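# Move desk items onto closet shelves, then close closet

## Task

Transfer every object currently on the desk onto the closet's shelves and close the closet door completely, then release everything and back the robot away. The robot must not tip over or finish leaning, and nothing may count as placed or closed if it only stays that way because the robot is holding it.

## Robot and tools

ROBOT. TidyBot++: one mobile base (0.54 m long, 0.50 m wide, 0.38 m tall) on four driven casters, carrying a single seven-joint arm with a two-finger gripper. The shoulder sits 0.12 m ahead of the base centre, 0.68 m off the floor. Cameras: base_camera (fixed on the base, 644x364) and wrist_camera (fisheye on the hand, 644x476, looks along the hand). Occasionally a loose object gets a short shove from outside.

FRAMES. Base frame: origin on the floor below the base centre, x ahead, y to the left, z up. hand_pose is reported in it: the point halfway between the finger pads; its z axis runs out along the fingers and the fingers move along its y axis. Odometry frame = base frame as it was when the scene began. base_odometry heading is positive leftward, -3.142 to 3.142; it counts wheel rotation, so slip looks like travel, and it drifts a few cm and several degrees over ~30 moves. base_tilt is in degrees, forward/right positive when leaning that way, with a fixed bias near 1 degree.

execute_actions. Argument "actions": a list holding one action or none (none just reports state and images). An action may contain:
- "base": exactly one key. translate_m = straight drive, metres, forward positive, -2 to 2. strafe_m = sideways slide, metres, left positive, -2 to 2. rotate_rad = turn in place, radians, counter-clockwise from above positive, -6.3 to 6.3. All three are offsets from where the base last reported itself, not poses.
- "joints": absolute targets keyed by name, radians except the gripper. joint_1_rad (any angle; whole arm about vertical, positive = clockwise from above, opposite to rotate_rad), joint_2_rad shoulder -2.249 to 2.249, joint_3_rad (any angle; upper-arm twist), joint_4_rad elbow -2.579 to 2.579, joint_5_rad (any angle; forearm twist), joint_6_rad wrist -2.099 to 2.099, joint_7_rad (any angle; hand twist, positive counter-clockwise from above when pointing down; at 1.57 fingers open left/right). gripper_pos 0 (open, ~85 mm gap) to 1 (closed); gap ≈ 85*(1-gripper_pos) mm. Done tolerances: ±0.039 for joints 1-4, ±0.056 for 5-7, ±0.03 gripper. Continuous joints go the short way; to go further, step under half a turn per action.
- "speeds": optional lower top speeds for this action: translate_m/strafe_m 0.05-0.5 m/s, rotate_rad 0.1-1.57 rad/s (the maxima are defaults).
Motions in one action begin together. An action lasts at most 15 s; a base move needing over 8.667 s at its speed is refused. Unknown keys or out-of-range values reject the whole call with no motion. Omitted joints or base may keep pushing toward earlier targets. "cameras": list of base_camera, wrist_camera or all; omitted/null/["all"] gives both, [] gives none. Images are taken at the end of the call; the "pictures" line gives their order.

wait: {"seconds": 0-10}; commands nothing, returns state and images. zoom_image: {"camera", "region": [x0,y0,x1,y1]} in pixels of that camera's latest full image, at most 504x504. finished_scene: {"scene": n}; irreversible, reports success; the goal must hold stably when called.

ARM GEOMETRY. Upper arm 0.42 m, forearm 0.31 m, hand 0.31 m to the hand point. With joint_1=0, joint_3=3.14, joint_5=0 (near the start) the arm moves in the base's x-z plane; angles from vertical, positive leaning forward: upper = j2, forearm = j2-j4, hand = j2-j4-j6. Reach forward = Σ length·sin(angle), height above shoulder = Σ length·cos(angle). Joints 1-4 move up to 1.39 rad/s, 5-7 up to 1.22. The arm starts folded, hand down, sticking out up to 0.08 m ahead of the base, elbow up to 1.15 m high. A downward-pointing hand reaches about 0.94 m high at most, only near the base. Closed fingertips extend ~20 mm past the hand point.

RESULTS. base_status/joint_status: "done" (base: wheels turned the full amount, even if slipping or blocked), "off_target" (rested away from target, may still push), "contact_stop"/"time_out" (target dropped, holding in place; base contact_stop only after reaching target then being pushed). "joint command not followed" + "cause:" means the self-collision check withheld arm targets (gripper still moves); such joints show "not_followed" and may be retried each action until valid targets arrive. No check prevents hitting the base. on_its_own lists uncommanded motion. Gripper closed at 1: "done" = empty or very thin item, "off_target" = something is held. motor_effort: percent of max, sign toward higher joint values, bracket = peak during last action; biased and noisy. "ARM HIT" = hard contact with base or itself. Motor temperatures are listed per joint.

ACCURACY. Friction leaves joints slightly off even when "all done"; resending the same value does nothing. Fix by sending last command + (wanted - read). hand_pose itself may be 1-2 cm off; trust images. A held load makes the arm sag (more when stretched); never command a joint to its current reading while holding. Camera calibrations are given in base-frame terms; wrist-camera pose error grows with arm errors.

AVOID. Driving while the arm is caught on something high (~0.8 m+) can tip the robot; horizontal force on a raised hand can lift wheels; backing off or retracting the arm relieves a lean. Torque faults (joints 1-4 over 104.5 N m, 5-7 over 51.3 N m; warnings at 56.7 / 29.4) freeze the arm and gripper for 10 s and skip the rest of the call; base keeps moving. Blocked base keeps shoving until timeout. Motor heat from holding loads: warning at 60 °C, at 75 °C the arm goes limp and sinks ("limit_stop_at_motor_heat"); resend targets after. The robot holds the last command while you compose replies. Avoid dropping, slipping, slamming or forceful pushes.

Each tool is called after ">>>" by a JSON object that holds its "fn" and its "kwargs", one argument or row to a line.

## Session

>>> {"fn": "execute_actions", "kwargs": {
  "actions": []
}}

Scene clock: 0.00 s.
Motor temperatures (°C, as the motors report them): [23 26 19 21 23 33 32]
base_odometry: x=+0.000 y=+0.000 heading=+0.000 (m, m, rad; odometry frame)
base_tilt: forward=-0.2 right=+0.3 (deg)
base_status: not commanded
joint_positions: joint_1_rad=-0.035 joint_2_rad=-0.387 joint_3_rad=+3.144 joint_4_rad=-2.564 joint_5_rad=+0.033 joint_6_rad=-0.812 joint_7_rad=+1.565 gripper_pos=+0.000
joint_status: not commanded
motor_effort: joint_1_rad=-1 joint_2_rad=-1 joint_3_rad=+0 joint_4_rad=+12 joint_5_rad=+0 joint_6_rad=+1 joint_7_rad=+0 (%)
hand_pose: x=+0.2658 y=-0.0012 z=+0.5847 quat_wxyz=(+0.011, +0.997, +0.024, +0.076) (m; base frame)
pictures: base_camera, wrist_camera
camera_calibration (this result's frames):
wrist_camera: T_world_to_cam=[[0.0212713, -0.9997, -0.0121136, 0.000113841], [-0.990103, -0.0193829, -0.138995, 0.396435], [0.138718, 0.0149503, -0.990219, 0.675933], [0, 0, 0, 1]] pos_world=[0.298745, -0.00230753, 0.724425]
Images, in order (width x height): base_camera 644x364, wrist_camera 644x476.

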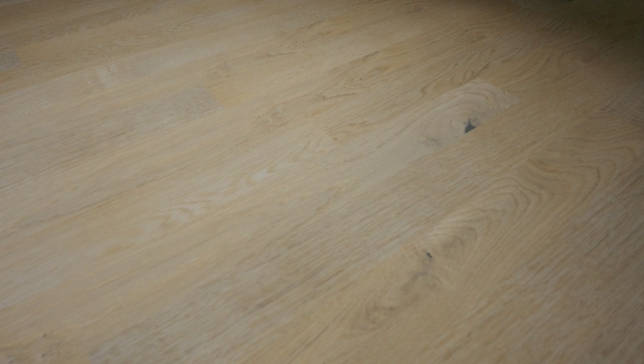

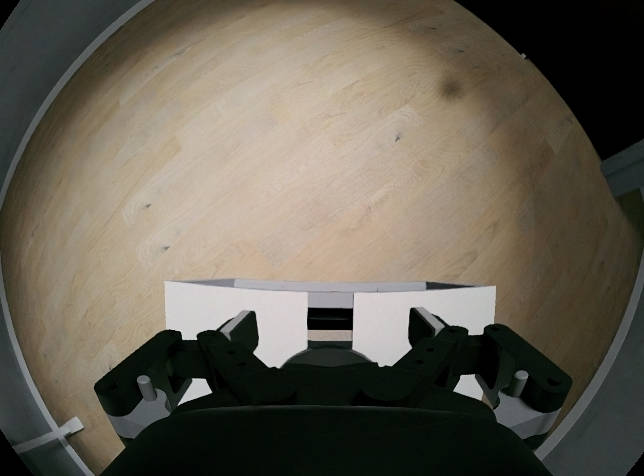

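>>> {"fn": "execute_actions", "kwargs": {
  "actions": [
    {"base":{"rotate_rad":-0.91},"joints":{"joint_1_rad":0.02,"joint_2_rad":-0.36,"joint_4_rad":-2.04,"joint_5_rad":-0.03,"joint_6_rad":0.16,"gripper_pos":1}}
  ],
  "cameras": ["wrist_camera"]
}}

>>> {"fn": "execute_actions", "kwargs": {
  "actions": [
    {"base":{"translate_m":0.7}}
  ]
}}

Scene clock: 6.57 s.
Motor temperatures (°C, as the motors report them): [23 26 19 21 23 33 32]
base_odometry: x=+0.000 y=+0.000 heading=-0.910 (m, m, rad; odometry frame)
base_tilt: forward=-0.1 right=+0.3 (deg)
base_status: done
joint_positions: joint_1_rad=+0.001 joint_2_rad=-0.374 joint_3_rad=+3.144 joint_4_rad=-2.055 joint_5_rad=-0.007 joint_6_rad=+0.125 joint_7_rad=+1.565 gripper_pos=+0.999
joint_status: all done
motor_effort: joint_1_rad=-1(2) joint_2_rad=-9(8) joint_3_rad=+0(2) joint_4_rad=+19(19) joint_5_rad=-1(1) joint_6_rad=+9(9) joint_7_rad=-1(1) (%)
hand_pose: x=+0.5889 y=-0.0007 z=+1.0439 quat_wxyz=(-0.003, +0.702, -0.006, +0.713) (m; base frame)
pictures: wrist_camera
camera_calibration (this result's frames):
wrist_camera: T_world_to_cam=[[0.0301249, -0.998577, -0.0440097, 0.0273246], [0.00236877, 0.0441008, -0.999024, 1.09358], [0.999543, 0.0299912, 0.00369393, -0.45865], [0, 0, 0, 1]] pos_world=[0.455027, -0.00718637, 1.0954]
Images, in order (width x height): wrist_camera 644x476.

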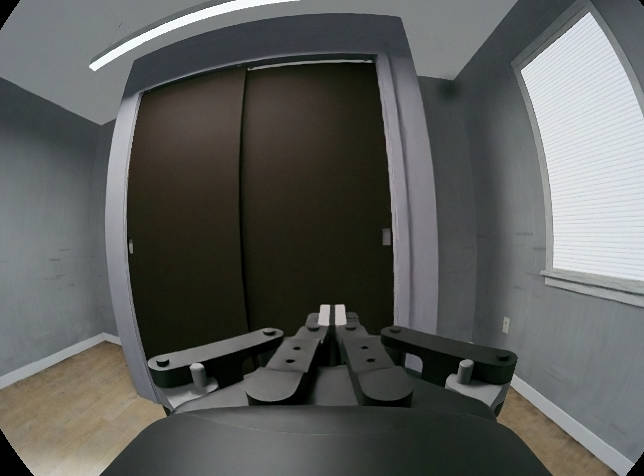

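Scene clock: 9.33 s.
Motor temperatures (°C, as the motors report them): [23 26 19 21 23 33 32]
base_odometry: x=+0.429 y=-0.553 heading=-0.910 (m, m, rad; odometry frame)
base_tilt: forward=-0.1 right=+0.3 (deg)
base_status: done
joint_positions: joint_1_rad=+0.001 joint_2_rad=-0.363 joint_3_rad=+3.144 joint_4_rad=-2.054 joint_5_rad=-0.007 joint_6_rad=+0.125 joint_7_rad=+1.565 gripper_pos=+0.999
joint_status: not commanded
motor_effort: joint_1_rad=-1(1) joint_2_rad=-9(11) joint_3_rad=+0(0) joint_4_rad=+19(20) joint_5_rad=+0(0) joint_6_rad=+9(10) joint_7_rad=-1(1) (%)
hand_pose: x=+0.5930 y=-0.0007 z=+1.0388 quat_wxyz=(-0.003, +0.705, -0.006, +0.709) (m; base frame)
pictures: base_camera, wrist_camera
camera_calibration (this result's frames):
wrist_camera: T_world_to_cam=[[0.0296052, -0.998578, -0.0443422, 0.0276091], [-0.00856492, 0.0441066, -0.99899, 1.09486], [0.999525, 0.0299551, -0.00724696, -0.451326], [0, 0, 0, 1]] pos_world=[0.459672, -0.00720134, 1.09171]
Images, in order (width x height): base_camera 644x364, wrist_camera 644x476.

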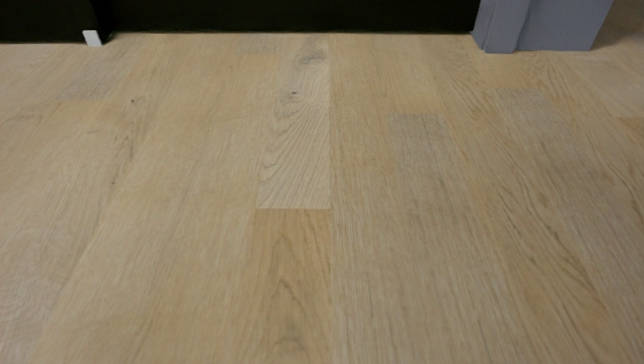

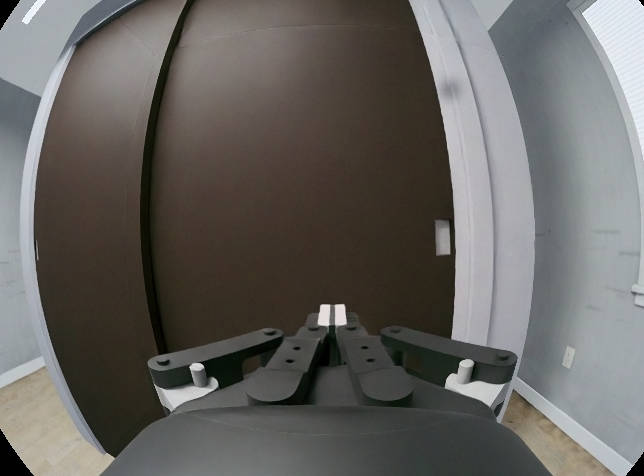

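>>> {"fn": "execute_actions", "kwargs": {
  "actions": [
    {"base":{"strafe_m":1.08},"joints":{"joint_4_rad":-2.0,"joint_7_rad":1.63}}
  ],
  "cameras": []
}}

>>> {"fn": "execute_actions", "kwargs": {
  "actions": [
    {"base":{"translate_m":0.21}}
  ]
}}

Scene clock: 15.50 s.
Motor temperatures (°C, as the motors report them): [23 26 19 21 23 33 32]
base_odometry: x=+1.282 y=+0.109 heading=-0.910 (m, m, rad; odometry frame)
base_tilt: forward=-0.1 right=+0.3 (deg)
base_status: done
joint_positions: joint_1_rad=+0.001 joint_2_rad=-0.363 joint_3_rad=+3.144 joint_4_rad=-2.014 joint_5_rad=-0.007 joint_6_rad=+0.125 joint_7_rad=+1.582 gripper_pos=+0.999
joint_status: all done
motor_effort: joint_1_rad=-1(3) joint_2_rad=-9(9) joint_3_rad=+0(2) joint_4_rad=+19(20) joint_5_rad=+0(0) joint_6_rad=+9(10) joint_7_rad=-1(1) (%)
hand_pose: x=+0.5939 y=-0.0009 z=+1.0640 quat_wxyz=(+0.003, +0.691, +0.000, +0.723) (m; base frame)
pictures: none
No camera images: the call's "cameras" was empty. Leave "cameras" out to get every camera's image.

Scene clock: 17.17 s.
Motor temperatures (°C, as the motors report them): [23 26 19 21 23 33 32]
base_odometry: x=+1.411 y=-0.056 heading=-0.910 (m, m, rad; odometry frame)
base_tilt: forward=-0.1 right=+0.3 (deg)
base_status: done
joint_positions: joint_1_rad=+0.002 joint_2_rad=-0.356 joint_3_rad=+3.144 joint_4_rad=-2.014 joint_5_rad=-0.007 joint_6_rad=+0.125 joint_7_rad=+1.582 gripper_pos=+0.999
joint_status: not commanded
motor_effort: joint_1_rad=-1(1) joint_2_rad=-9(12) joint_3_rad=+0(1) joint_4_rad=+19(20) joint_5_rad=+0(1) joint_6_rad=+10(10) joint_7_rad=-2(0) (%)
hand_pose: x=+0.5968 y=-0.0010 z=+1.0607 quat_wxyz=(+0.003, +0.694, -0.001, +0.720) (m; base frame)
pictures: base_camera, wrist_camera
camera_calibration (this result's frames):
wrist_camera: T_world_to_cam=[[0.0298681, -0.999205, -0.0264118, 0.00906351], [0.024949, 0.0271606, -0.99932, 1.09714], [0.999242, 0.0291889, 0.0257404, -0.489756], [0, 0, 0, 1]] pos_world=[0.461742, -0.00644739, 1.10924]
Images, in order (width x height): base_camera 644x364, wrist_camera 644x476.

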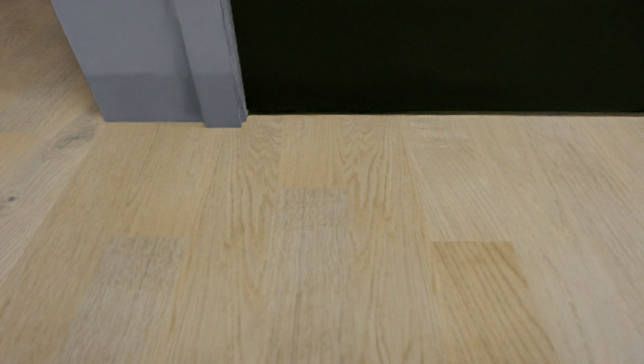

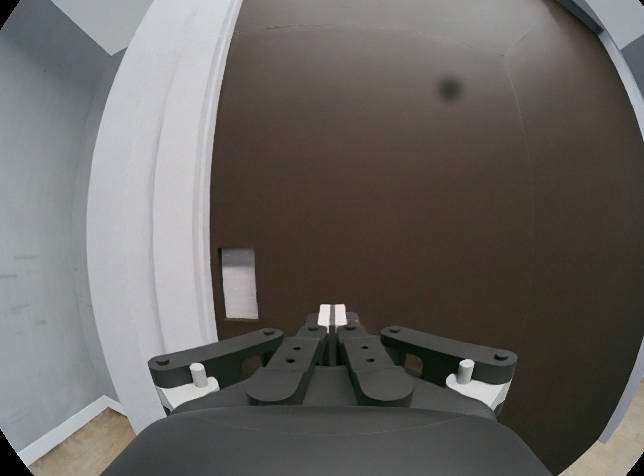

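>>> {"fn": "execute_actions", "kwargs": {
  "actions": [
    {"base":{"strafe_m":0.092}}
  ],
  "cameras": []
}}

>>> {"fn": "execute_actions", "kwargs": {
  "actions": [
    {"base":{"translate_m":0.118},"speeds":{"translate_m":0.08}}
  ],
  "cameras": ["wrist_camera"]
}}

>>> {"fn": "execute_actions", "kwargs": {
  "actions": [
    {"base":{"strafe_m":-0.58},"speeds":{"strafe_m":0.15}}
  ]
}}

>>> {"fn": "execute_actions", "kwargs": {
  "actions": [
    {"base":{"translate_m":-0.15}}
  ],
  "cameras": []
}}

>>> {"fn": "execute_actions", "kwargs": {
  "actions": [
    {"base":{"strafe_m":0.3},"joints":{"gripper_pos":0,"joint_6_rad":-0.3}}
  ]
}}

Scene clock: 24.13 s.
Motor temperatures (°C, as the motors report them): [23 26 19 21 23 33 32]
base_odometry: x=+1.484 y=+0.000 heading=-0.910 (m, m, rad; odometry frame)
base_tilt: forward=-0.2 right=+0.3 (deg)
base_status: done
joint_positions: joint_1_rad=+0.002 joint_2_rad=-0.356 joint_3_rad=+3.140 joint_4_rad=-2.014 joint_5_rad=-0.007 joint_6_rad=+0.125 joint_7_rad=+1.582 gripper_pos=+0.999
joint_status: not commanded
motor_effort: joint_1_rad=-1(0) joint_2_rad=-8(9) joint_3_rad=-1(3) joint_4_rad=+19(20) joint_5_rad=+0(1) joint_6_rad=+9(9) joint_7_rad=+0(0) (%)
hand_pose: x=+0.5967 y=+0.0009 z=+1.0607 quat_wxyz=(+0.002, +0.693, +0.001, +0.720) (m; base frame)
pictures: none
No camera images: the call's "cameras" was empty. Leave "cameras" out to get every camera's image.

Scene clock: 26.13 s.
Motor temperatures (°C, as the motors report them): [23 26 19 21 23 33 32]
base_odometry: x=+1.557 y=-0.093 heading=-0.910 (m, m, rad; odometry frame)
base_tilt: forward=-0.1 right=+0.3 (deg)
base_status: done
joint_positions: joint_1_rad=+0.002 joint_2_rad=-0.357 joint_3_rad=+3.140 joint_4_rad=-2.013 joint_5_rad=-0.007 joint_6_rad=+0.125 joint_7_rad=+1.582 gripper_pos=+0.999
joint_status: not commanded
motor_effort: joint_1_rad=-1(1) joint_2_rad=-9(11) joint_3_rad=+0(0) joint_4_rad=+19(20) joint_5_rad=-1(1) joint_6_rad=+9(10) joint_7_rad=-1(1) (%)
hand_pose: x=+0.5960 y=+0.0009 z=+1.0618 quat_wxyz=(+0.002, +0.693, +0.001, +0.721) (m; base frame)
pictures: wrist_camera
camera_calibration (this result's frames):
wrist_camera: T_world_to_cam=[[0.0328815, -0.999143, -0.0251237, 0.00784955], [0.0271692, 0.0260215, -0.999292, 1.09685], [0.99909, 0.0321756, 0.0280016, -0.491431], [0, 0, 0, 1]] pos_world=[0.460925, -0.00488675, 1.11003]
Images, in order (width x height): wrist_camera 644x476.

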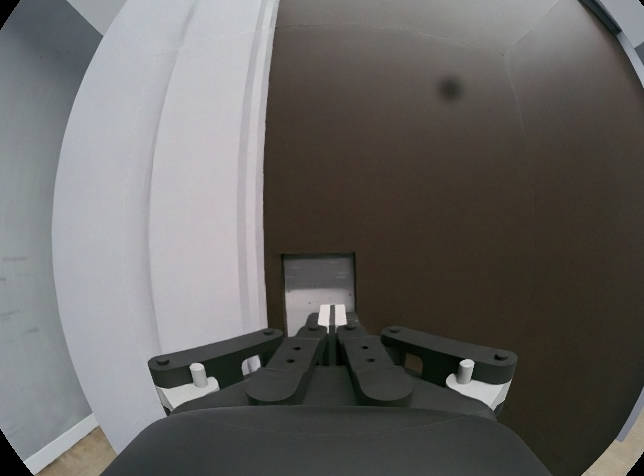

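Scene clock: 30.67 s.
Motor temperatures (°C, as the motors report them): [23 26 19 21 23 33 32]
base_odometry: x=+1.099 y=-0.449 heading=-0.910 (m, m, rad; odometry frame)
base_tilt: forward=-0.1 right=+0.3 (deg)
base_status: done
joint_positions: joint_1_rad=+0.002 joint_2_rad=-0.358 joint_3_rad=+3.140 joint_4_rad=-2.013 joint_5_rad=-0.007 joint_6_rad=+0.126 joint_7_rad=+1.582 gripper_pos=+0.999
joint_status: not commanded
motor_effort: joint_1_rad=-1(12) joint_2_rad=-9(9) joint_3_rad=+0(16) joint_4_rad=+19(20) joint_5_rad=-1(2) joint_6_rad=+9(11) joint_7_rad=-1(0) (%)
hand_pose: x=+0.5958 y=+0.0011 z=+1.0623 quat_wxyz=(+0.002, +0.692, +0.001, +0.722) (m; base frame)
pictures: base_camera, wrist_camera
camera_calibration (this result's frames):
wrist_camera: T_world_to_cam=[[0.0332087, -0.999137, -0.0249499, 0.00769], [0.028103, 0.0258872, -0.99927, 1.09675], [0.999053, 0.0324832, 0.0289384, -0.492156], [0, 0, 0, 1]] pos_world=[0.460613, -0.00472169, 1.11039]
Images, in order (width x height): base_camera 644x364, wrist_camera 644x476.

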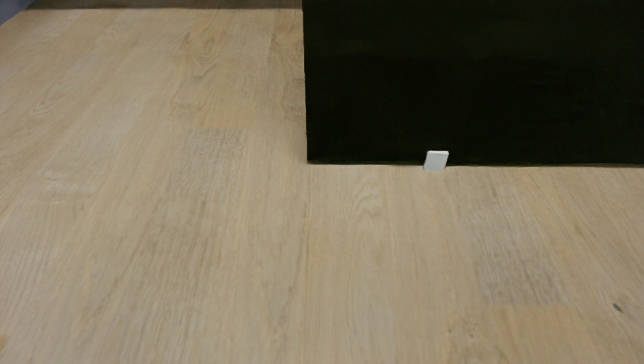

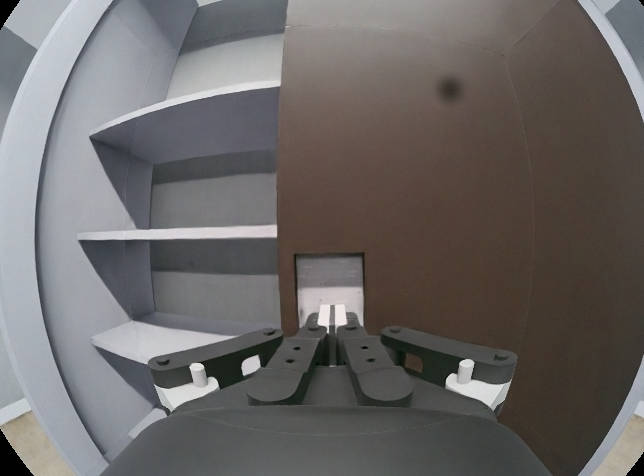

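Scene clock: 32.13 s.
Motor temperatures (°C, as the motors report them): [23 26 19 21 23 33 32]
base_odometry: x=+1.007 y=-0.331 heading=-0.910 (m, m, rad; odometry frame)
base_tilt: forward=-0.1 right=+0.3 (deg)
base_status: done
joint_positions: joint_1_rad=+0.002 joint_2_rad=-0.365 joint_3_rad=+3.140 joint_4_rad=-2.013 joint_5_rad=-0.007 joint_6_rad=+0.126 joint_7_rad=+1.582 gripper_pos=+0.999
joint_status: not commanded
motor_effort: joint_1_rad=-1(1) joint_2_rad=-7(12) joint_3_rad=+0(1) joint_4_rad=+19(19) joint_5_rad=-1(0) joint_6_rad=+9(9) joint_7_rad=-1(1) (%)
hand_pose: x=+0.5931 y=+0.0011 z=+1.0657 quat_wxyz=(+0.002, +0.690, +0.001, +0.724) (m; base frame)
pictures: none
No camera images: the call's "cameras" was empty. Leave "cameras" out to get every camera's image.

Scene clock: 34.07 s.
Motor temperatures (°C, as the motors report them): [23 26 19 21 23 33 32]
base_odometry: x=+1.244 y=-0.147 heading=-0.909 (m, m, rad; odometry frame)
base_tilt: forward=-0.2 right=+0.3 (deg)
base_status: done
joint_positions: joint_1_rad=+0.002 joint_2_rad=-0.364 joint_3_rad=+3.139 joint_4_rad=-2.008 joint_5_rad=-0.008 joint_6_rad=-0.280 joint_7_rad=+1.582 gripper_pos=+0.000
joint_status: all done
motor_effort: joint_1_rad=-1(0) joint_2_rad=-8(9) joint_3_rad=+0(2) joint_4_rad=+19(22) joint_5_rad=+0(1) joint_6_rad=+9(11) joint_7_rad=-1(0) (%)
hand_pose: x=+0.5747 y=+0.0022 z=+0.9444 quat_wxyz=(+0.001, +0.820, +0.002, +0.572) (m; base frame)
pictures: base_camera, wrist_camera
camera_calibration (this result's frames):
wrist_camera: T_world_to_cam=[[0.0238238, -0.99903, -0.0370317, 0.0232938], [-0.35814, 0.0260549, -0.933304, 1.13925], [0.933364, 0.0354973, -0.357172, -0.0653569], [0, 0, 0, 1]] pos_world=[0.468459, -0.0040919, 1.04079]
Images, in order (width x height): base_camera 644x364, wrist_camera 644x476.

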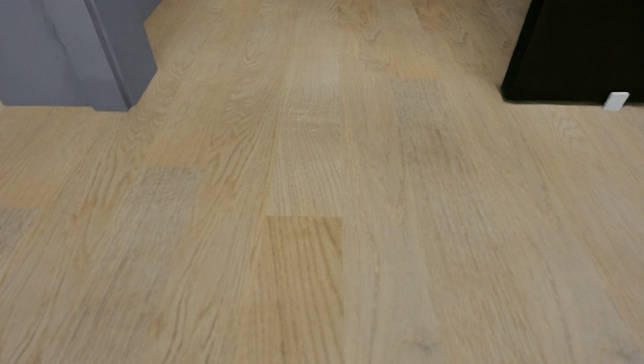

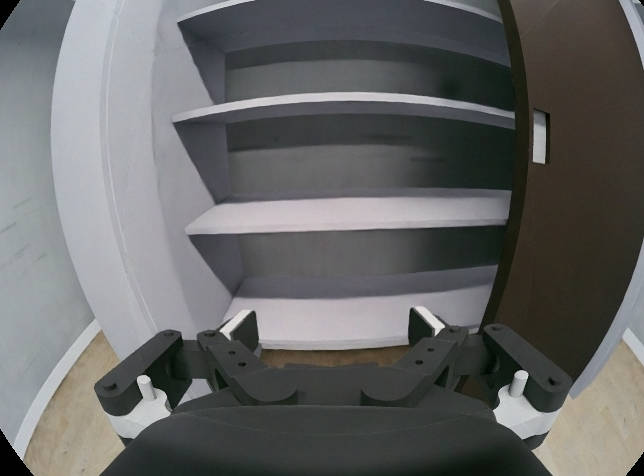

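>>> {"fn": "execute_actions", "kwargs": {
  "actions": [
    {"base":{"rotate_rad":-3.12},"joints":{"joint_6_rad":-0.6,"joint_4_rad":-1.8}}
  ],
  "cameras": ["wrist_camera"]
}}

>>> {"fn": "execute_actions", "kwargs": {
  "actions": [
    {"base":{"translate_m":1.4}}
  ]
}}

Scene clock: 40.60 s.
Motor temperatures (°C, as the motors report them): [23 26 19 21 23 33 32]
base_odometry: x=+1.244 y=-0.147 heading=+2.254 (m, m, rad; odometry frame)
base_tilt: forward=-0.2 right=+0.3 (deg)
base_status: done
joint_positions: joint_1_rad=+0.003 joint_2_rad=-0.363 joint_3_rad=+3.142 joint_4_rad=-1.816 joint_5_rad=-0.009 joint_6_rad=-0.556 joint_7_rad=+1.582 gripper_pos=+0.000
joint_status: all done
motor_effort: joint_1_rad=-1(0) joint_2_rad=-8(10) joint_3_rad=+0(2) joint_4_rad=+18(20) joint_5_rad=+0(1) joint_6_rad=+8(9) joint_7_rad=-1(0) (%)
hand_pose: x=+0.5635 y=+0.0015 z=+0.9801 quat_wxyz=(+0.000, +0.844, +0.001, +0.537) (m; base frame)
pictures: wrist_camera
camera_calibration (this result's frames):
wrist_camera: T_world_to_cam=[[0.0199078, -0.998962, -0.0409819, 0.0302568], [-0.436055, 0.0282107, -0.899478, 1.17926], [0.8997, 0.035777, -0.435041, 0.0531101], [0, 0, 0, 1]] pos_world=[0.465838, -0.00494248, 1.08506]
Images, in order (width x height): wrist_camera 644x476.

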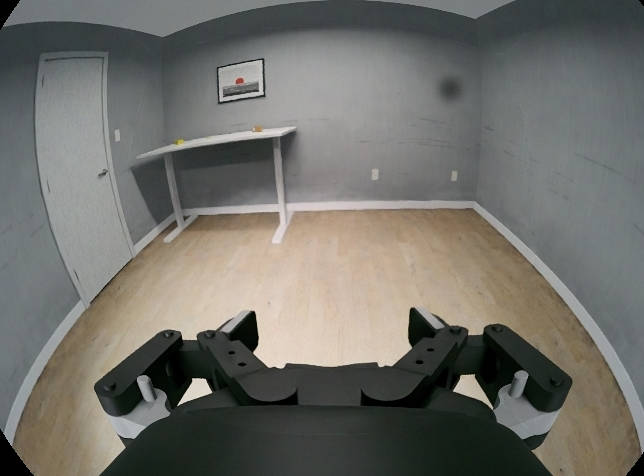

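Scene clock: 44.77 s.
Motor temperatures (°C, as the motors report them): [23 26 19 21 23 33 32]
base_odometry: x=+0.360 y=+0.940 heading=+2.254 (m, m, rad; odometry frame)
base_tilt: forward=-0.1 right=+0.3 (deg)
base_status: done
joint_positions: joint_1_rad=+0.003 joint_2_rad=-0.360 joint_3_rad=+3.142 joint_4_rad=-1.816 joint_5_rad=-0.009 joint_6_rad=-0.561 joint_7_rad=+1.582 gripper_pos=+0.000
joint_status: not commanded
motor_effort: joint_1_rad=-1(1) joint_2_rad=-8(10) joint_3_rad=+0(0) joint_4_rad=+18(20) joint_5_rad=-1(0) joint_6_rad=+8(9) joint_7_rad=-1(0) (%)
hand_pose: x=+0.5640 y=+0.0015 z=+0.9776 quat_wxyz=(+0.000, +0.846, +0.001, +0.534) (m; base frame)
pictures: base_camera, wrist_camera
camera_calibration (this result's frames):
wrist_camera: T_world_to_cam=[[0.0196523, -0.99896, -0.0411421, 0.0304591], [-0.442514, 0.0282093, -0.896318, 1.17783], [0.896546, 0.0358206, -0.441499, 0.0597597], [0, 0, 0, 1]] pos_world=[0.467029, -0.00493893, 1.08335]
Images, in order (width x height): base_camera 644x364, wrist_camera 644x476.

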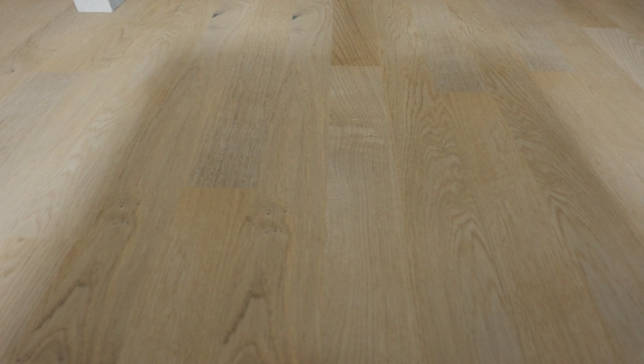

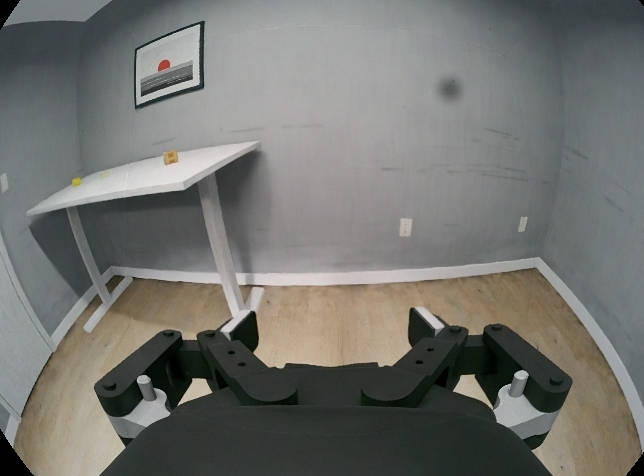

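>>> {"fn": "execute_actions", "kwargs": {
  "actions": [
    {"base":{"strafe_m":0.72},"joints":{"joint_2_rad":0.1,"joint_6_rad":-0.66,"joint_4_rad":-1.25}}
  ],
  "cameras": ["wrist_camera"]
}}

>>> {"fn": "execute_actions", "kwargs": {
  "actions": [
    {"base":{"translate_m":0.35}}
  ]
}}

Scene clock: 50.97 s.
Motor temperatures (°C, as the motors report them): [23 26 19 22 23 33 32]
base_odometry: x=-0.198 y=+0.485 heading=+2.254 (m, m, rad; odometry frame)
base_tilt: forward=-0.1 right=+0.3 (deg)
base_status: done
joint_positions: joint_1_rad=+0.004 joint_2_rad=+0.097 joint_3_rad=+3.142 joint_4_rad=-1.271 joint_5_rad=-0.010 joint_6_rad=-0.616 joint_7_rad=+1.582 gripper_pos=+0.000
joint_status: all done
motor_effort: joint_1_rad=-1(2) joint_2_rad=-24(25) joint_3_rad=+0(3) joint_4_rad=+18(19) joint_5_rad=+0(1) joint_6_rad=+9(9) joint_7_rad=+0(0) (%)
hand_pose: x=+0.7528 y=+0.0006 z=+1.0386 quat_wxyz=(-0.001, +0.837, +0.001, +0.547) (m; base frame)
pictures: wrist_camera
camera_calibration (this result's frames):
wrist_camera: T_world_to_cam=[[0.0207687, -0.998934, -0.0412338, 0.0276798], [-0.413891, 0.0289521, -0.909866, 1.30857], [0.910089, 0.035963, -0.412848, -0.122551], [0, 0, 0, 1]] pos_world=[0.652564, -0.00582833, 1.14117]
Images, in order (width x height): wrist_camera 644x476.

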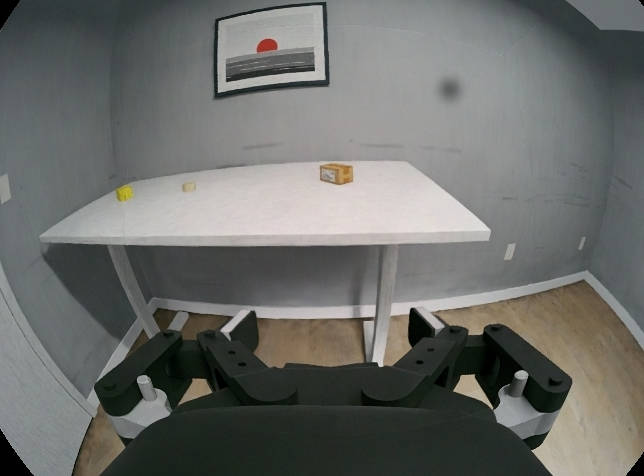

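Scene clock: 53.00 s.
Motor temperatures (°C, as the motors report them): [23 26 19 22 23 33 32]
base_odometry: x=-0.419 y=+0.757 heading=+2.254 (m, m, rad; odometry frame)
base_tilt: forward=-0.1 right=+0.3 (deg)
base_status: done
joint_positions: joint_1_rad=+0.004 joint_2_rad=+0.106 joint_3_rad=+3.142 joint_4_rad=-1.268 joint_5_rad=-0.010 joint_6_rad=-0.620 joint_7_rad=+1.582 gripper_pos=+0.000
joint_status: not commanded
motor_effort: joint_1_rad=-1(2) joint_2_rad=-23(28) joint_3_rad=+0(1) joint_4_rad=+18(20) joint_5_rad=-1(1) joint_6_rad=+8(9) joint_7_rad=+0(1) (%)
hand_pose: x=+0.7556 y=+0.0006 z=+1.0342 quat_wxyz=(-0.001, +0.840, +0.001, +0.543) (m; base frame)
pictures: base_camera, wrist_camera
camera_calibration (this result's frames):
wrist_camera: T_world_to_cam=[[0.0204338, -0.998931, -0.0414655, 0.0279318], [-0.422076, 0.0289781, -0.906097, 1.30795], [0.90633, 0.0360166, -0.421033, -0.115577], [0, 0, 0, 1]] pos_world=[0.656235, -0.00583732, 1.13763]
Images, in order (width x height): base_camera 644x364, wrist_camera 644x476.

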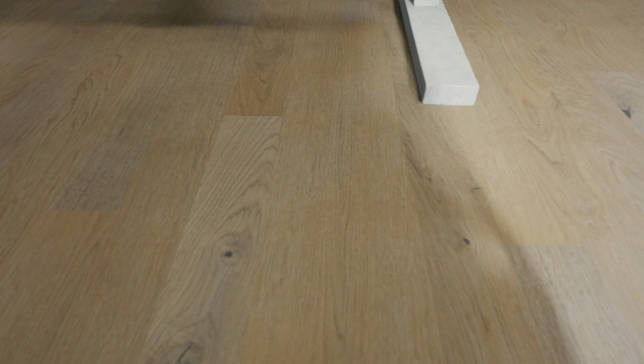

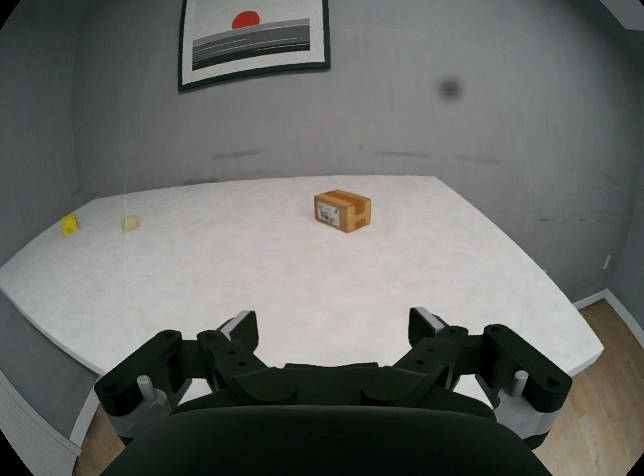

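>>> {"fn": "execute_actions", "kwargs": {
  "actions": [
    {"base":{"strafe_m":-0.54},"joints":{"joint_1_rad":-0.87,"joint_2_rad":0.35,"joint_6_rad":-0.8,"joint_4_rad":-0.87}}
  ],
  "cameras": []
}}

>>> {"fn": "execute_actions", "kwargs": {
  "actions": [
    {"base":{"translate_m":0.53}}
  ]
}}

Scene clock: 61.93 s.
Motor temperatures (°C, as the motors report them): [23 26 19 22 23 33 32]
base_odometry: x=-0.001 y=+1.098 heading=+2.254 (m, m, rad; odometry frame)
base_tilt: forward=-0.1 right=+0.3 (deg)
base_status: done
joint_positions: joint_1_rad=-0.851 joint_2_rad=+0.337 joint_3_rad=+3.142 joint_4_rad=-0.889 joint_5_rad=-0.010 joint_6_rad=-0.757 joint_7_rad=+1.582 gripper_pos=+0.000
joint_status: all done
motor_effort: joint_1_rad=-1(3) joint_2_rad=-31(31) joint_3_rad=-1(2) joint_4_rad=+18(18) joint_5_rad=+0(1) joint_6_rad=+9(8) joint_7_rad=-1(1) (%)
hand_pose: x=+0.5910 y=+0.5439 z=+1.0603 quat_wxyz=(-0.228, +0.761, +0.349, +0.498) (m; base frame)
pictures: none
No camera images: the call's "cameras" was empty. Leave "cameras" out to get every camera's image.

Scene clock: 64.37 s.
Motor temperatures (°C, as the motors report them): [23 26 19 22 23 33 32]
base_odometry: x=-0.335 y=+1.509 heading=+2.254 (m, m, rad; odometry frame)
base_tilt: forward=-0.1 right=+0.3 (deg)
base_status: done
joint_positions: joint_1_rad=-0.856 joint_2_rad=+0.347 joint_3_rad=+3.143 joint_4_rad=-0.888 joint_5_rad=-0.011 joint_6_rad=-0.759 joint_7_rad=+1.582 gripper_pos=+0.000
joint_status: not commanded
motor_effort: joint_1_rad=-1(2) joint_2_rad=-32(33) joint_3_rad=-1(2) joint_4_rad=+17(18) joint_5_rad=+0(0) joint_6_rad=+9(9) joint_7_rad=-1(1) (%)
hand_pose: x=+0.5912 y=+0.5484 z=+1.0532 quat_wxyz=(-0.227, +0.763, +0.351, +0.493) (m; base frame)
pictures: base_camera, wrist_camera
camera_calibration (this result's frames):
wrist_camera: T_world_to_cam=[[0.770515, -0.636077, -0.041387, -0.0632428], [-0.297518, -0.301459, -0.905873, 1.34731], [0.563729, 0.710302, -0.421523, -0.144993], [0, 0, 0, 1]] pos_world=[0.531315, 0.468919, 1.15676]
Images, in order (width x height): base_camera 644x364, wrist_camera 644x476.

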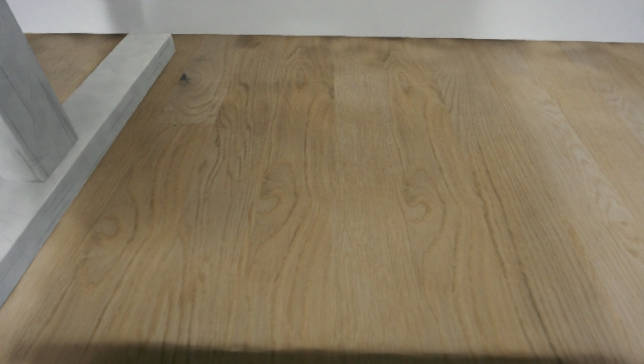

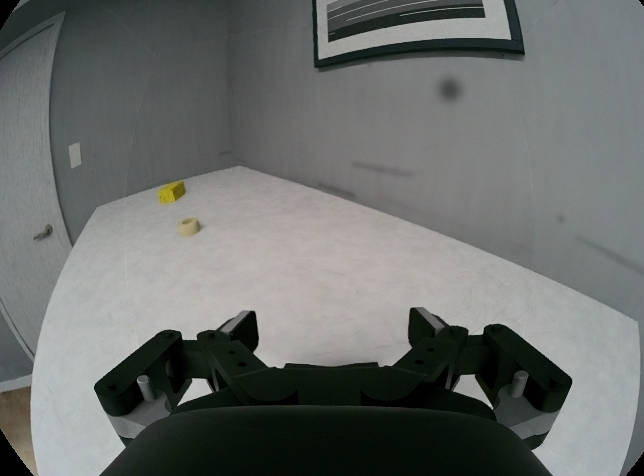

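>>> {"fn": "execute_actions", "kwargs": {
  "actions": [
    {"joints":{"joint_2_rad":-0.02,"joint_6_rad":-0.53,"joint_4_rad":-1.47}}
  ],
  "cameras": ["wrist_camera"]
}}

Scene clock: 68.87 s.
Motor temperatures (°C, as the motors report them): [23 26 19 22 23 33 32]
base_odometry: x=-0.335 y=+1.509 heading=+2.254 (m, m, rad; odometry frame)
base_tilt: forward=-0.1 right=+0.3 (deg)
base_status: not commanded
joint_positions: joint_1_rad=-0.856 joint_2_rad=-0.011 joint_3_rad=+3.143 joint_4_rad=-1.451 joint_5_rad=-0.011 joint_6_rad=-0.574 joint_7_rad=+1.582 gripper_pos=+0.000
joint_status: all done
motor_effort: joint_1_rad=-1(1) joint_2_rad=-21(32) joint_3_rad=+0(0) joint_4_rad=+19(19) joint_5_rad=+0(1) joint_6_rad=+8(9) joint_7_rad=+0(1) (%)
hand_pose: x=+0.5028 y=+0.4458 z=+1.0102 quat_wxyz=(-0.223, +0.768, +0.353, +0.486) (m; base frame)
pictures: wrist_camera
camera_calibration (this result's frames):
wrist_camera: T_world_to_cam=[[0.768659, -0.638229, -0.0427474, -0.0589195], [-0.310507, -0.313866, -0.897259, 1.2545], [0.559239, 0.702959, -0.439431, -0.0167976], [0, 0, 0, 1]] pos_world=[0.444214, 0.367949, 1.11571]
Images, in order (width x height): wrist_camera 644x476.

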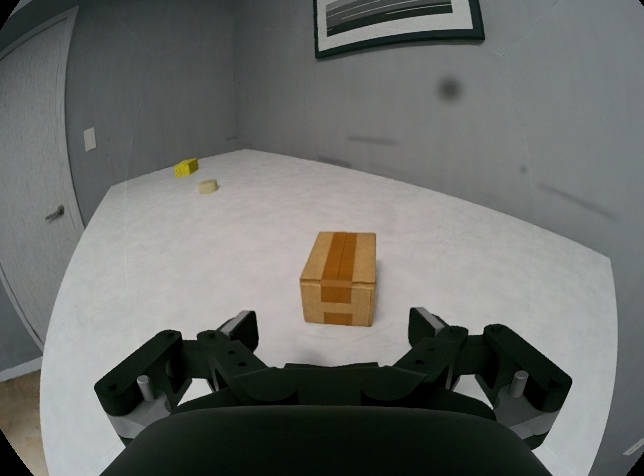

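>>> {"fn": "execute_actions", "kwargs": {
  "actions": [
    {"base":{"translate_m":0.008},"joints":{"joint_2_rad":0.295,"joint_6_rad":-0.48,"joint_4_rad":-1.205}}
  ],
  "cameras": ["wrist_camera"]
}}

>>> {"fn": "execute_actions", "kwargs": {
  "actions": [
    {"joints":{"gripper_pos":1}}
  ],
  "cameras": ["wrist_camera"]
}}

Scene clock: 75.10 s.
Motor temperatures (°C, as the motors report them): [23 26 19 22 23 33 32]
base_odometry: x=-0.340 y=+1.515 heading=+2.254 (m, m, rad; odometry frame)
base_tilt: forward=-0.2 right=+0.3 (deg)
base_status: done
joint_positions: joint_1_rad=-0.856 joint_2_rad=+0.297 joint_3_rad=+3.144 joint_4_rad=-1.227 joint_5_rad=-0.011 joint_6_rad=-0.523 joint_7_rad=+1.582 gripper_pos=+0.000
joint_status: all done
motor_effort: joint_1_rad=-1(4) joint_2_rad=-30(33) joint_3_rad=-1(2) joint_4_rad=+18(19) joint_5_rad=+0(0) joint_6_rad=+8(9) joint_7_rad=+0(1) (%)
hand_pose: x=+0.5855 y=+0.5403 z=+0.9565 quat_wxyz=(-0.217, +0.776, +0.356, +0.473) (m; base frame)
pictures: wrist_camera
camera_calibration (this result's frames):
wrist_camera: T_world_to_cam=[[0.767052, -0.640149, -0.0429075, -0.0623867], [-0.32941, -0.335557, -0.882548, 1.27035], [0.550564, 0.691094, -0.468261, -0.114073], [0, 0, 0, 1]] pos_world=[0.529124, 0.465173, 1.06505]
Images, in order (width x height): wrist_camera 644x476.

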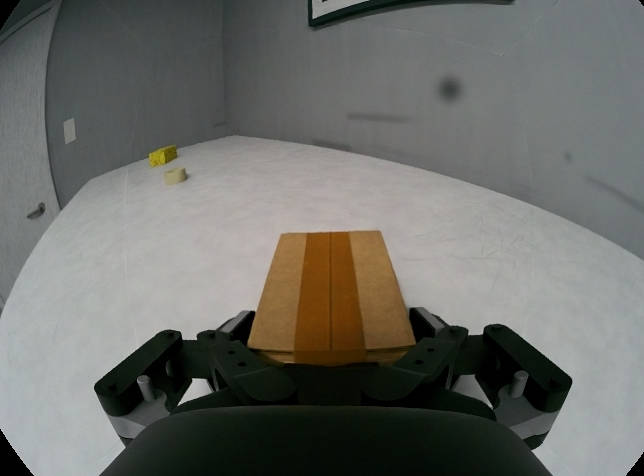

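Scene clock: 76.20 s.
Motor temperatures (°C, as the motors report them): [23 26 19 22 23 33 32]
base_odometry: x=-0.340 y=+1.515 heading=+2.254 (m, m, rad; odometry frame)
base_tilt: forward=-0.1 right=+0.3 (deg)
base_status: not commanded
joint_positions: joint_1_rad=-0.856 joint_2_rad=+0.297 joint_3_rad=+3.144 joint_4_rad=-1.222 joint_5_rad=-0.011 joint_6_rad=-0.520 joint_7_rad=+1.582 gripper_pos=+0.331
joint_status: gripper_pos off_target (ended at +0.331, target +1.000)
motor_effort: joint_1_rad=-1(0) joint_2_rad=-31(34) joint_3_rad=+0(1) joint_4_rad=+19(19) joint_5_rad=+0(0) joint_6_rad=+9(9) joint_7_rad=-1(0) (%)
hand_pose: x=+0.5862 y=+0.5411 z=+0.9596 quat_wxyz=(-0.218, +0.775, +0.355, +0.476) (m; base frame)
pictures: wrist_camera
camera_calibration (this result's frames):
wrist_camera: T_world_to_cam=[[0.767227, -0.639949, -0.0427694, -0.0626208], [-0.325528, -0.33108, -0.885674, 1.27192], [0.552626, 0.693435, -0.462334, -0.121682], [0, 0, 0, 1]] pos_world=[0.529334, 0.465411, 1.06757]
Images, in order (width x height): wrist_camera 644x476.

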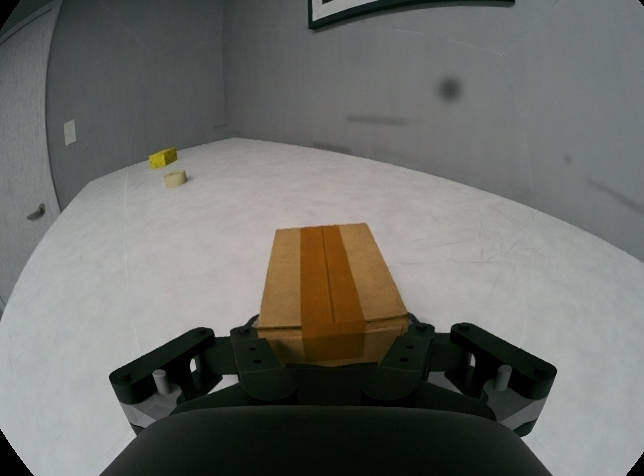

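>>> {"fn": "execute_actions", "kwargs": {
  "actions": [
    {"joints":{"joint_2_rad":0.2}}
  ],
  "cameras": []
}}

>>> {"fn": "execute_actions", "kwargs": {
  "actions": [
    {"base":{"translate_m":-1.7}}
  ],
  "cameras": []
}}

>>> {"fn": "execute_actions", "kwargs": {
  "actions": [
    {"base":{"rotate_rad":3.14},"joints":{"joint_1_rad":0.02,"joint_2_rad":0.25,"joint_4_rad":-1.53,"joint_6_rad":-0.16}}
  ],
  "cameras": []
}}

>>> {"fn": "execute_actions", "kwargs": {
  "actions": [
    {"base":{"strafe_m":0.33}}
  ],
  "cameras": []
}}

>>> {"fn": "execute_actions", "kwargs": {
  "actions": [
    {"base":{"translate_m":0.65}}
  ]
}}

Scene clock: 82.80 s.
Motor temperatures (°C, as the motors report them): [23 26 19 22 23 33 32]
base_odometry: x=-0.340 y=+1.515 heading=+2.254 (m, m, rad; odometry frame)
base_tilt: forward=-0.1 right=+0.3 (deg)
base_status: not commanded
joint_positions: joint_1_rad=-0.856 joint_2_rad=+0.203 joint_3_rad=+3.144 joint_4_rad=-1.220 joint_5_rad=-0.011 joint_6_rad=-0.520 joint_7_rad=+1.582 gripper_pos=+0.331
joint_status: all done
motor_effort: joint_1_rad=-1(1) joint_2_rad=-29(35) joint_3_rad=-1(1) joint_4_rad=+19(20) joint_5_rad=-1(1) joint_6_rad=+10(10) joint_7_rad=-1(0) (%)
hand_pose: x=+0.5672 y=+0.5192 z=+1.0266 quat_wxyz=(-0.235, +0.751, +0.344, +0.513) (m; base frame)
pictures: none
No camera images: the call's "cameras" was empty. Leave "cameras" out to get every camera's image.

Scene clock: 87.73 s.
Motor temperatures (°C, as the motors report them): [23 26 19 22 23 33 32]
base_odometry: x=+0.733 y=+0.197 heading=+2.254 (m, m, rad; odometry frame)
base_tilt: forward=-0.1 right=+0.3 (deg)
base_status: done
joint_positions: joint_1_rad=-0.861 joint_2_rad=+0.206 joint_3_rad=+3.144 joint_4_rad=-1.220 joint_5_rad=-0.011 joint_6_rad=-0.518 joint_7_rad=+1.582 gripper_pos=+0.331
joint_status: not commanded
motor_effort: joint_1_rad=-1(3) joint_2_rad=-28(31) joint_3_rad=+0(3) joint_4_rad=+20(20) joint_5_rad=-1(1) joint_6_rad=+10(10) joint_7_rad=-1(0) (%)
hand_pose: x=+0.5658 y=+0.5219 z=+1.0256 quat_wxyz=(-0.236, +0.750, +0.346, +0.512) (m; base frame)
pictures: none
No camera images: the call's "cameras" was empty. Leave "cameras" out to get every camera's image.

Scene clock: 91.23 s.
Motor temperatures (°C, as the motors report them): [23 26 19 22 23 33 32]
base_odometry: x=+0.733 y=+0.197 heading=-0.890 (m, m, rad; odometry frame)
base_tilt: forward=-0.1 right=+0.3 (deg)
base_status: done
joint_positions: joint_1_rad=+0.007 joint_2_rad=+0.258 joint_3_rad=+3.139 joint_4_rad=-1.513 joint_5_rad=-0.011 joint_6_rad=-0.205 joint_7_rad=+1.582 gripper_pos=+0.331
joint_status: all done
motor_effort: joint_1_rad=-1(4) joint_2_rad=-30(33) joint_3_rad=-1(2) joint_4_rad=+19(20) joint_5_rad=-1(0) joint_6_rad=+9(10) joint_7_rad=-1(1) (%)
hand_pose: x=+0.8205 y=-0.0011 z=+0.9034 quat_wxyz=(+0.000, +0.835, -0.001, +0.550) (m; base frame)
pictures: none
No camera images: the call's "cameras" was empty. Leave "cameras" out to get every camera's image.

Scene clock: 93.23 s.
Motor temperatures (°C, as the motors report them): [23 27 19 22 23 33 32]
base_odometry: x=+0.989 y=+0.405 heading=-0.889 (m, m, rad; odometry frame)
base_tilt: forward=-0.1 right=+0.3 (deg)
base_status: done
joint_positions: joint_1_rad=+0.011 joint_2_rad=+0.258 joint_3_rad=+3.138 joint_4_rad=-1.513 joint_5_rad=-0.011 joint_6_rad=-0.205 joint_7_rad=+1.582 gripper_pos=+0.331
joint_status: not commanded
motor_effort: joint_1_rad=-1(3) joint_2_rad=-31(32) joint_3_rad=+0(2) joint_4_rad=+19(19) joint_5_rad=-1(1) joint_6_rad=+9(9) joint_7_rad=-1(1) (%)
hand_pose: x=+0.8204 y=-0.0036 z=+0.9032 quat_wxyz=(+0.001, +0.835, -0.003, +0.550) (m; base frame)
pictures: none
No camera images: the call's "cameras" was empty. Leave "cameras" out to get every camera's image.

Scene clock: 95.90 s.
Motor temperatures (°C, as the motors report them): [23 27 19 22 23 33 32]
base_odometry: x=+1.399 y=-0.100 heading=-0.889 (m, m, rad; odometry frame)
base_tilt: forward=-0.1 right=+0.3 (deg)
base_status: done
joint_positions: joint_1_rad=+0.011 joint_2_rad=+0.258 joint_3_rad=+3.138 joint_4_rad=-1.517 joint_5_rad=-0.011 joint_6_rad=-0.204 joint_7_rad=+1.582 gripper_pos=+0.331
joint_status: not commanded
motor_effort: joint_1_rad=-1(0) joint_2_rad=-31(33) joint_3_rad=+0(1) joint_4_rad=+20(20) joint_5_rad=+0(1) joint_6_rad=+9(10) joint_7_rad=-1(0) (%)
hand_pose: x=+0.8199 y=-0.0036 z=+0.9014 quat_wxyz=(+0.001, +0.836, -0.003, +0.549) (m; base frame)
pictures: base_camera, wrist_camera
camera_calibration (this result's frames):
wrist_camera: T_world_to_cam=[[0.012875, -0.998994, -0.0429647, 0.0244252], [-0.408655, 0.033959, -0.912057, 1.20929], [0.912598, 0.0293005, -0.407807, -0.246738], [0, 0, 0, 1]] pos_world=[0.719043, -0.00943623, 1.00337]
Images, in order (width x height): base_camera 644x364, wrist_camera 644x476.

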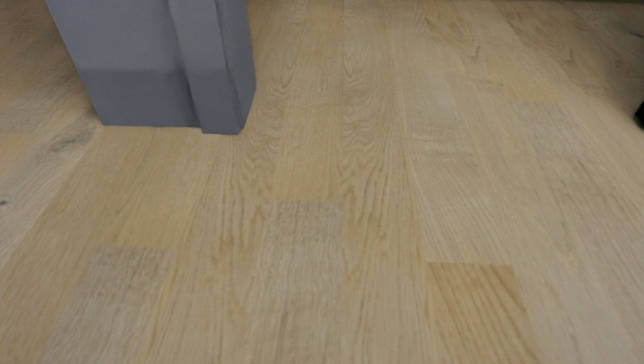

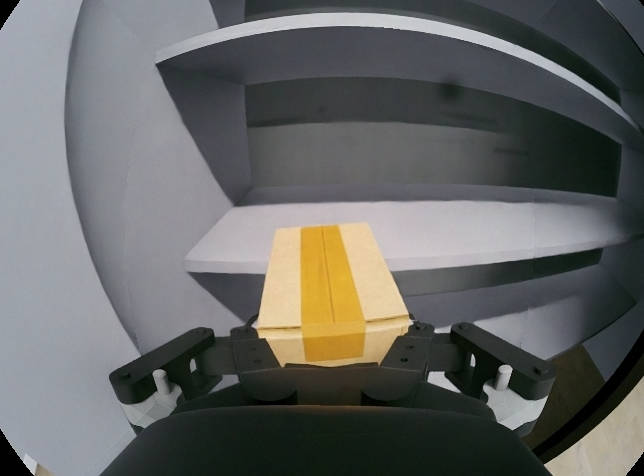

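>>> {"fn": "execute_actions", "kwargs": {
  "actions": [
    {"base":{"translate_m":0.3}}
  ],
  "cameras": []
}}

>>> {"fn": "execute_actions", "kwargs": {
  "actions": [
    {"joints":{"joint_2_rad":0.34}}
  ],
  "cameras": ["wrist_camera"]
}}

Scene clock: 100.23 s.
Motor temperatures (°C, as the motors report them): [23 27 19 22 23 33 32]
base_odometry: x=+1.588 y=-0.333 heading=-0.889 (m, m, rad; odometry frame)
base_tilt: forward=-0.1 right=+0.3 (deg)
base_status: done
joint_positions: joint_1_rad=+0.011 joint_2_rad=+0.261 joint_3_rad=+3.138 joint_4_rad=-1.518 joint_5_rad=-0.011 joint_6_rad=-0.204 joint_7_rad=+1.582 gripper_pos=+0.331
joint_status: not commanded
motor_effort: joint_1_rad=-1(2) joint_2_rad=-31(34) joint_3_rad=-1(2) joint_4_rad=+19(20) joint_5_rad=+0(0) joint_6_rad=+9(10) joint_7_rad=-1(1) (%)
hand_pose: x=+0.8204 y=-0.0036 z=+0.8984 quat_wxyz=(+0.001, +0.837, -0.003, +0.547) (m; base frame)
pictures: none
No camera images: the call's "cameras" was empty. Leave "cameras" out to get every camera's image.

Scene clock: 101.37 s.
Motor temperatures (°C, as the motors report them): [23 27 19 22 23 33 32]
base_odometry: x=+1.588 y=-0.333 heading=-0.889 (m, m, rad; odometry frame)
base_tilt: forward=-0.1 right=+0.3 (deg)
base_status: not commanded
joint_positions: joint_1_rad=+0.011 joint_2_rad=+0.335 joint_3_rad=+3.138 joint_4_rad=-1.521 joint_5_rad=-0.011 joint_6_rad=-0.192 joint_7_rad=+1.582 gripper_pos=+0.331
joint_status: all done
motor_effort: joint_1_rad=-1(1) joint_2_rad=-31(34) joint_3_rad=-1(1) joint_4_rad=+18(19) joint_5_rad=-1(0) joint_6_rad=+7(9) joint_7_rad=-1(0) (%)
hand_pose: x=+0.8355 y=-0.0038 z=+0.8483 quat_wxyz=(+0.001, +0.854, -0.003, +0.520) (m; base frame)
pictures: wrist_camera
camera_calibration (this result's frames):
wrist_camera: T_world_to_cam=[[0.00965664, -0.998949, -0.0448078, 0.0260055], [-0.469866, 0.0350218, -0.882043, 1.19294], [0.882685, 0.0295712, -0.469034, -0.205668], [0, 0, 0, 1]] pos_world=[0.741811, -0.00971893, 0.956923]
Images, in order (width x height): wrist_camera 644x476.

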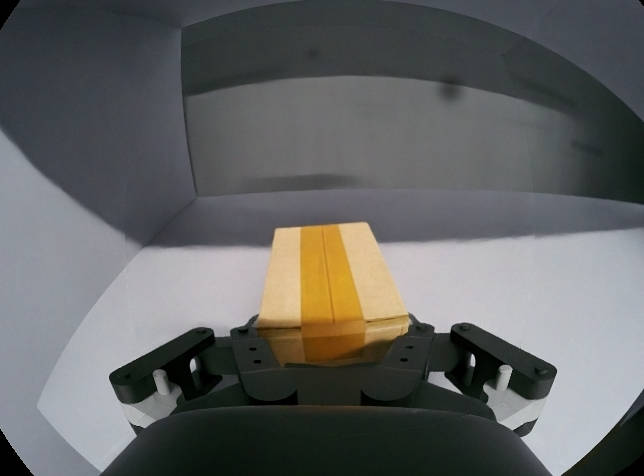

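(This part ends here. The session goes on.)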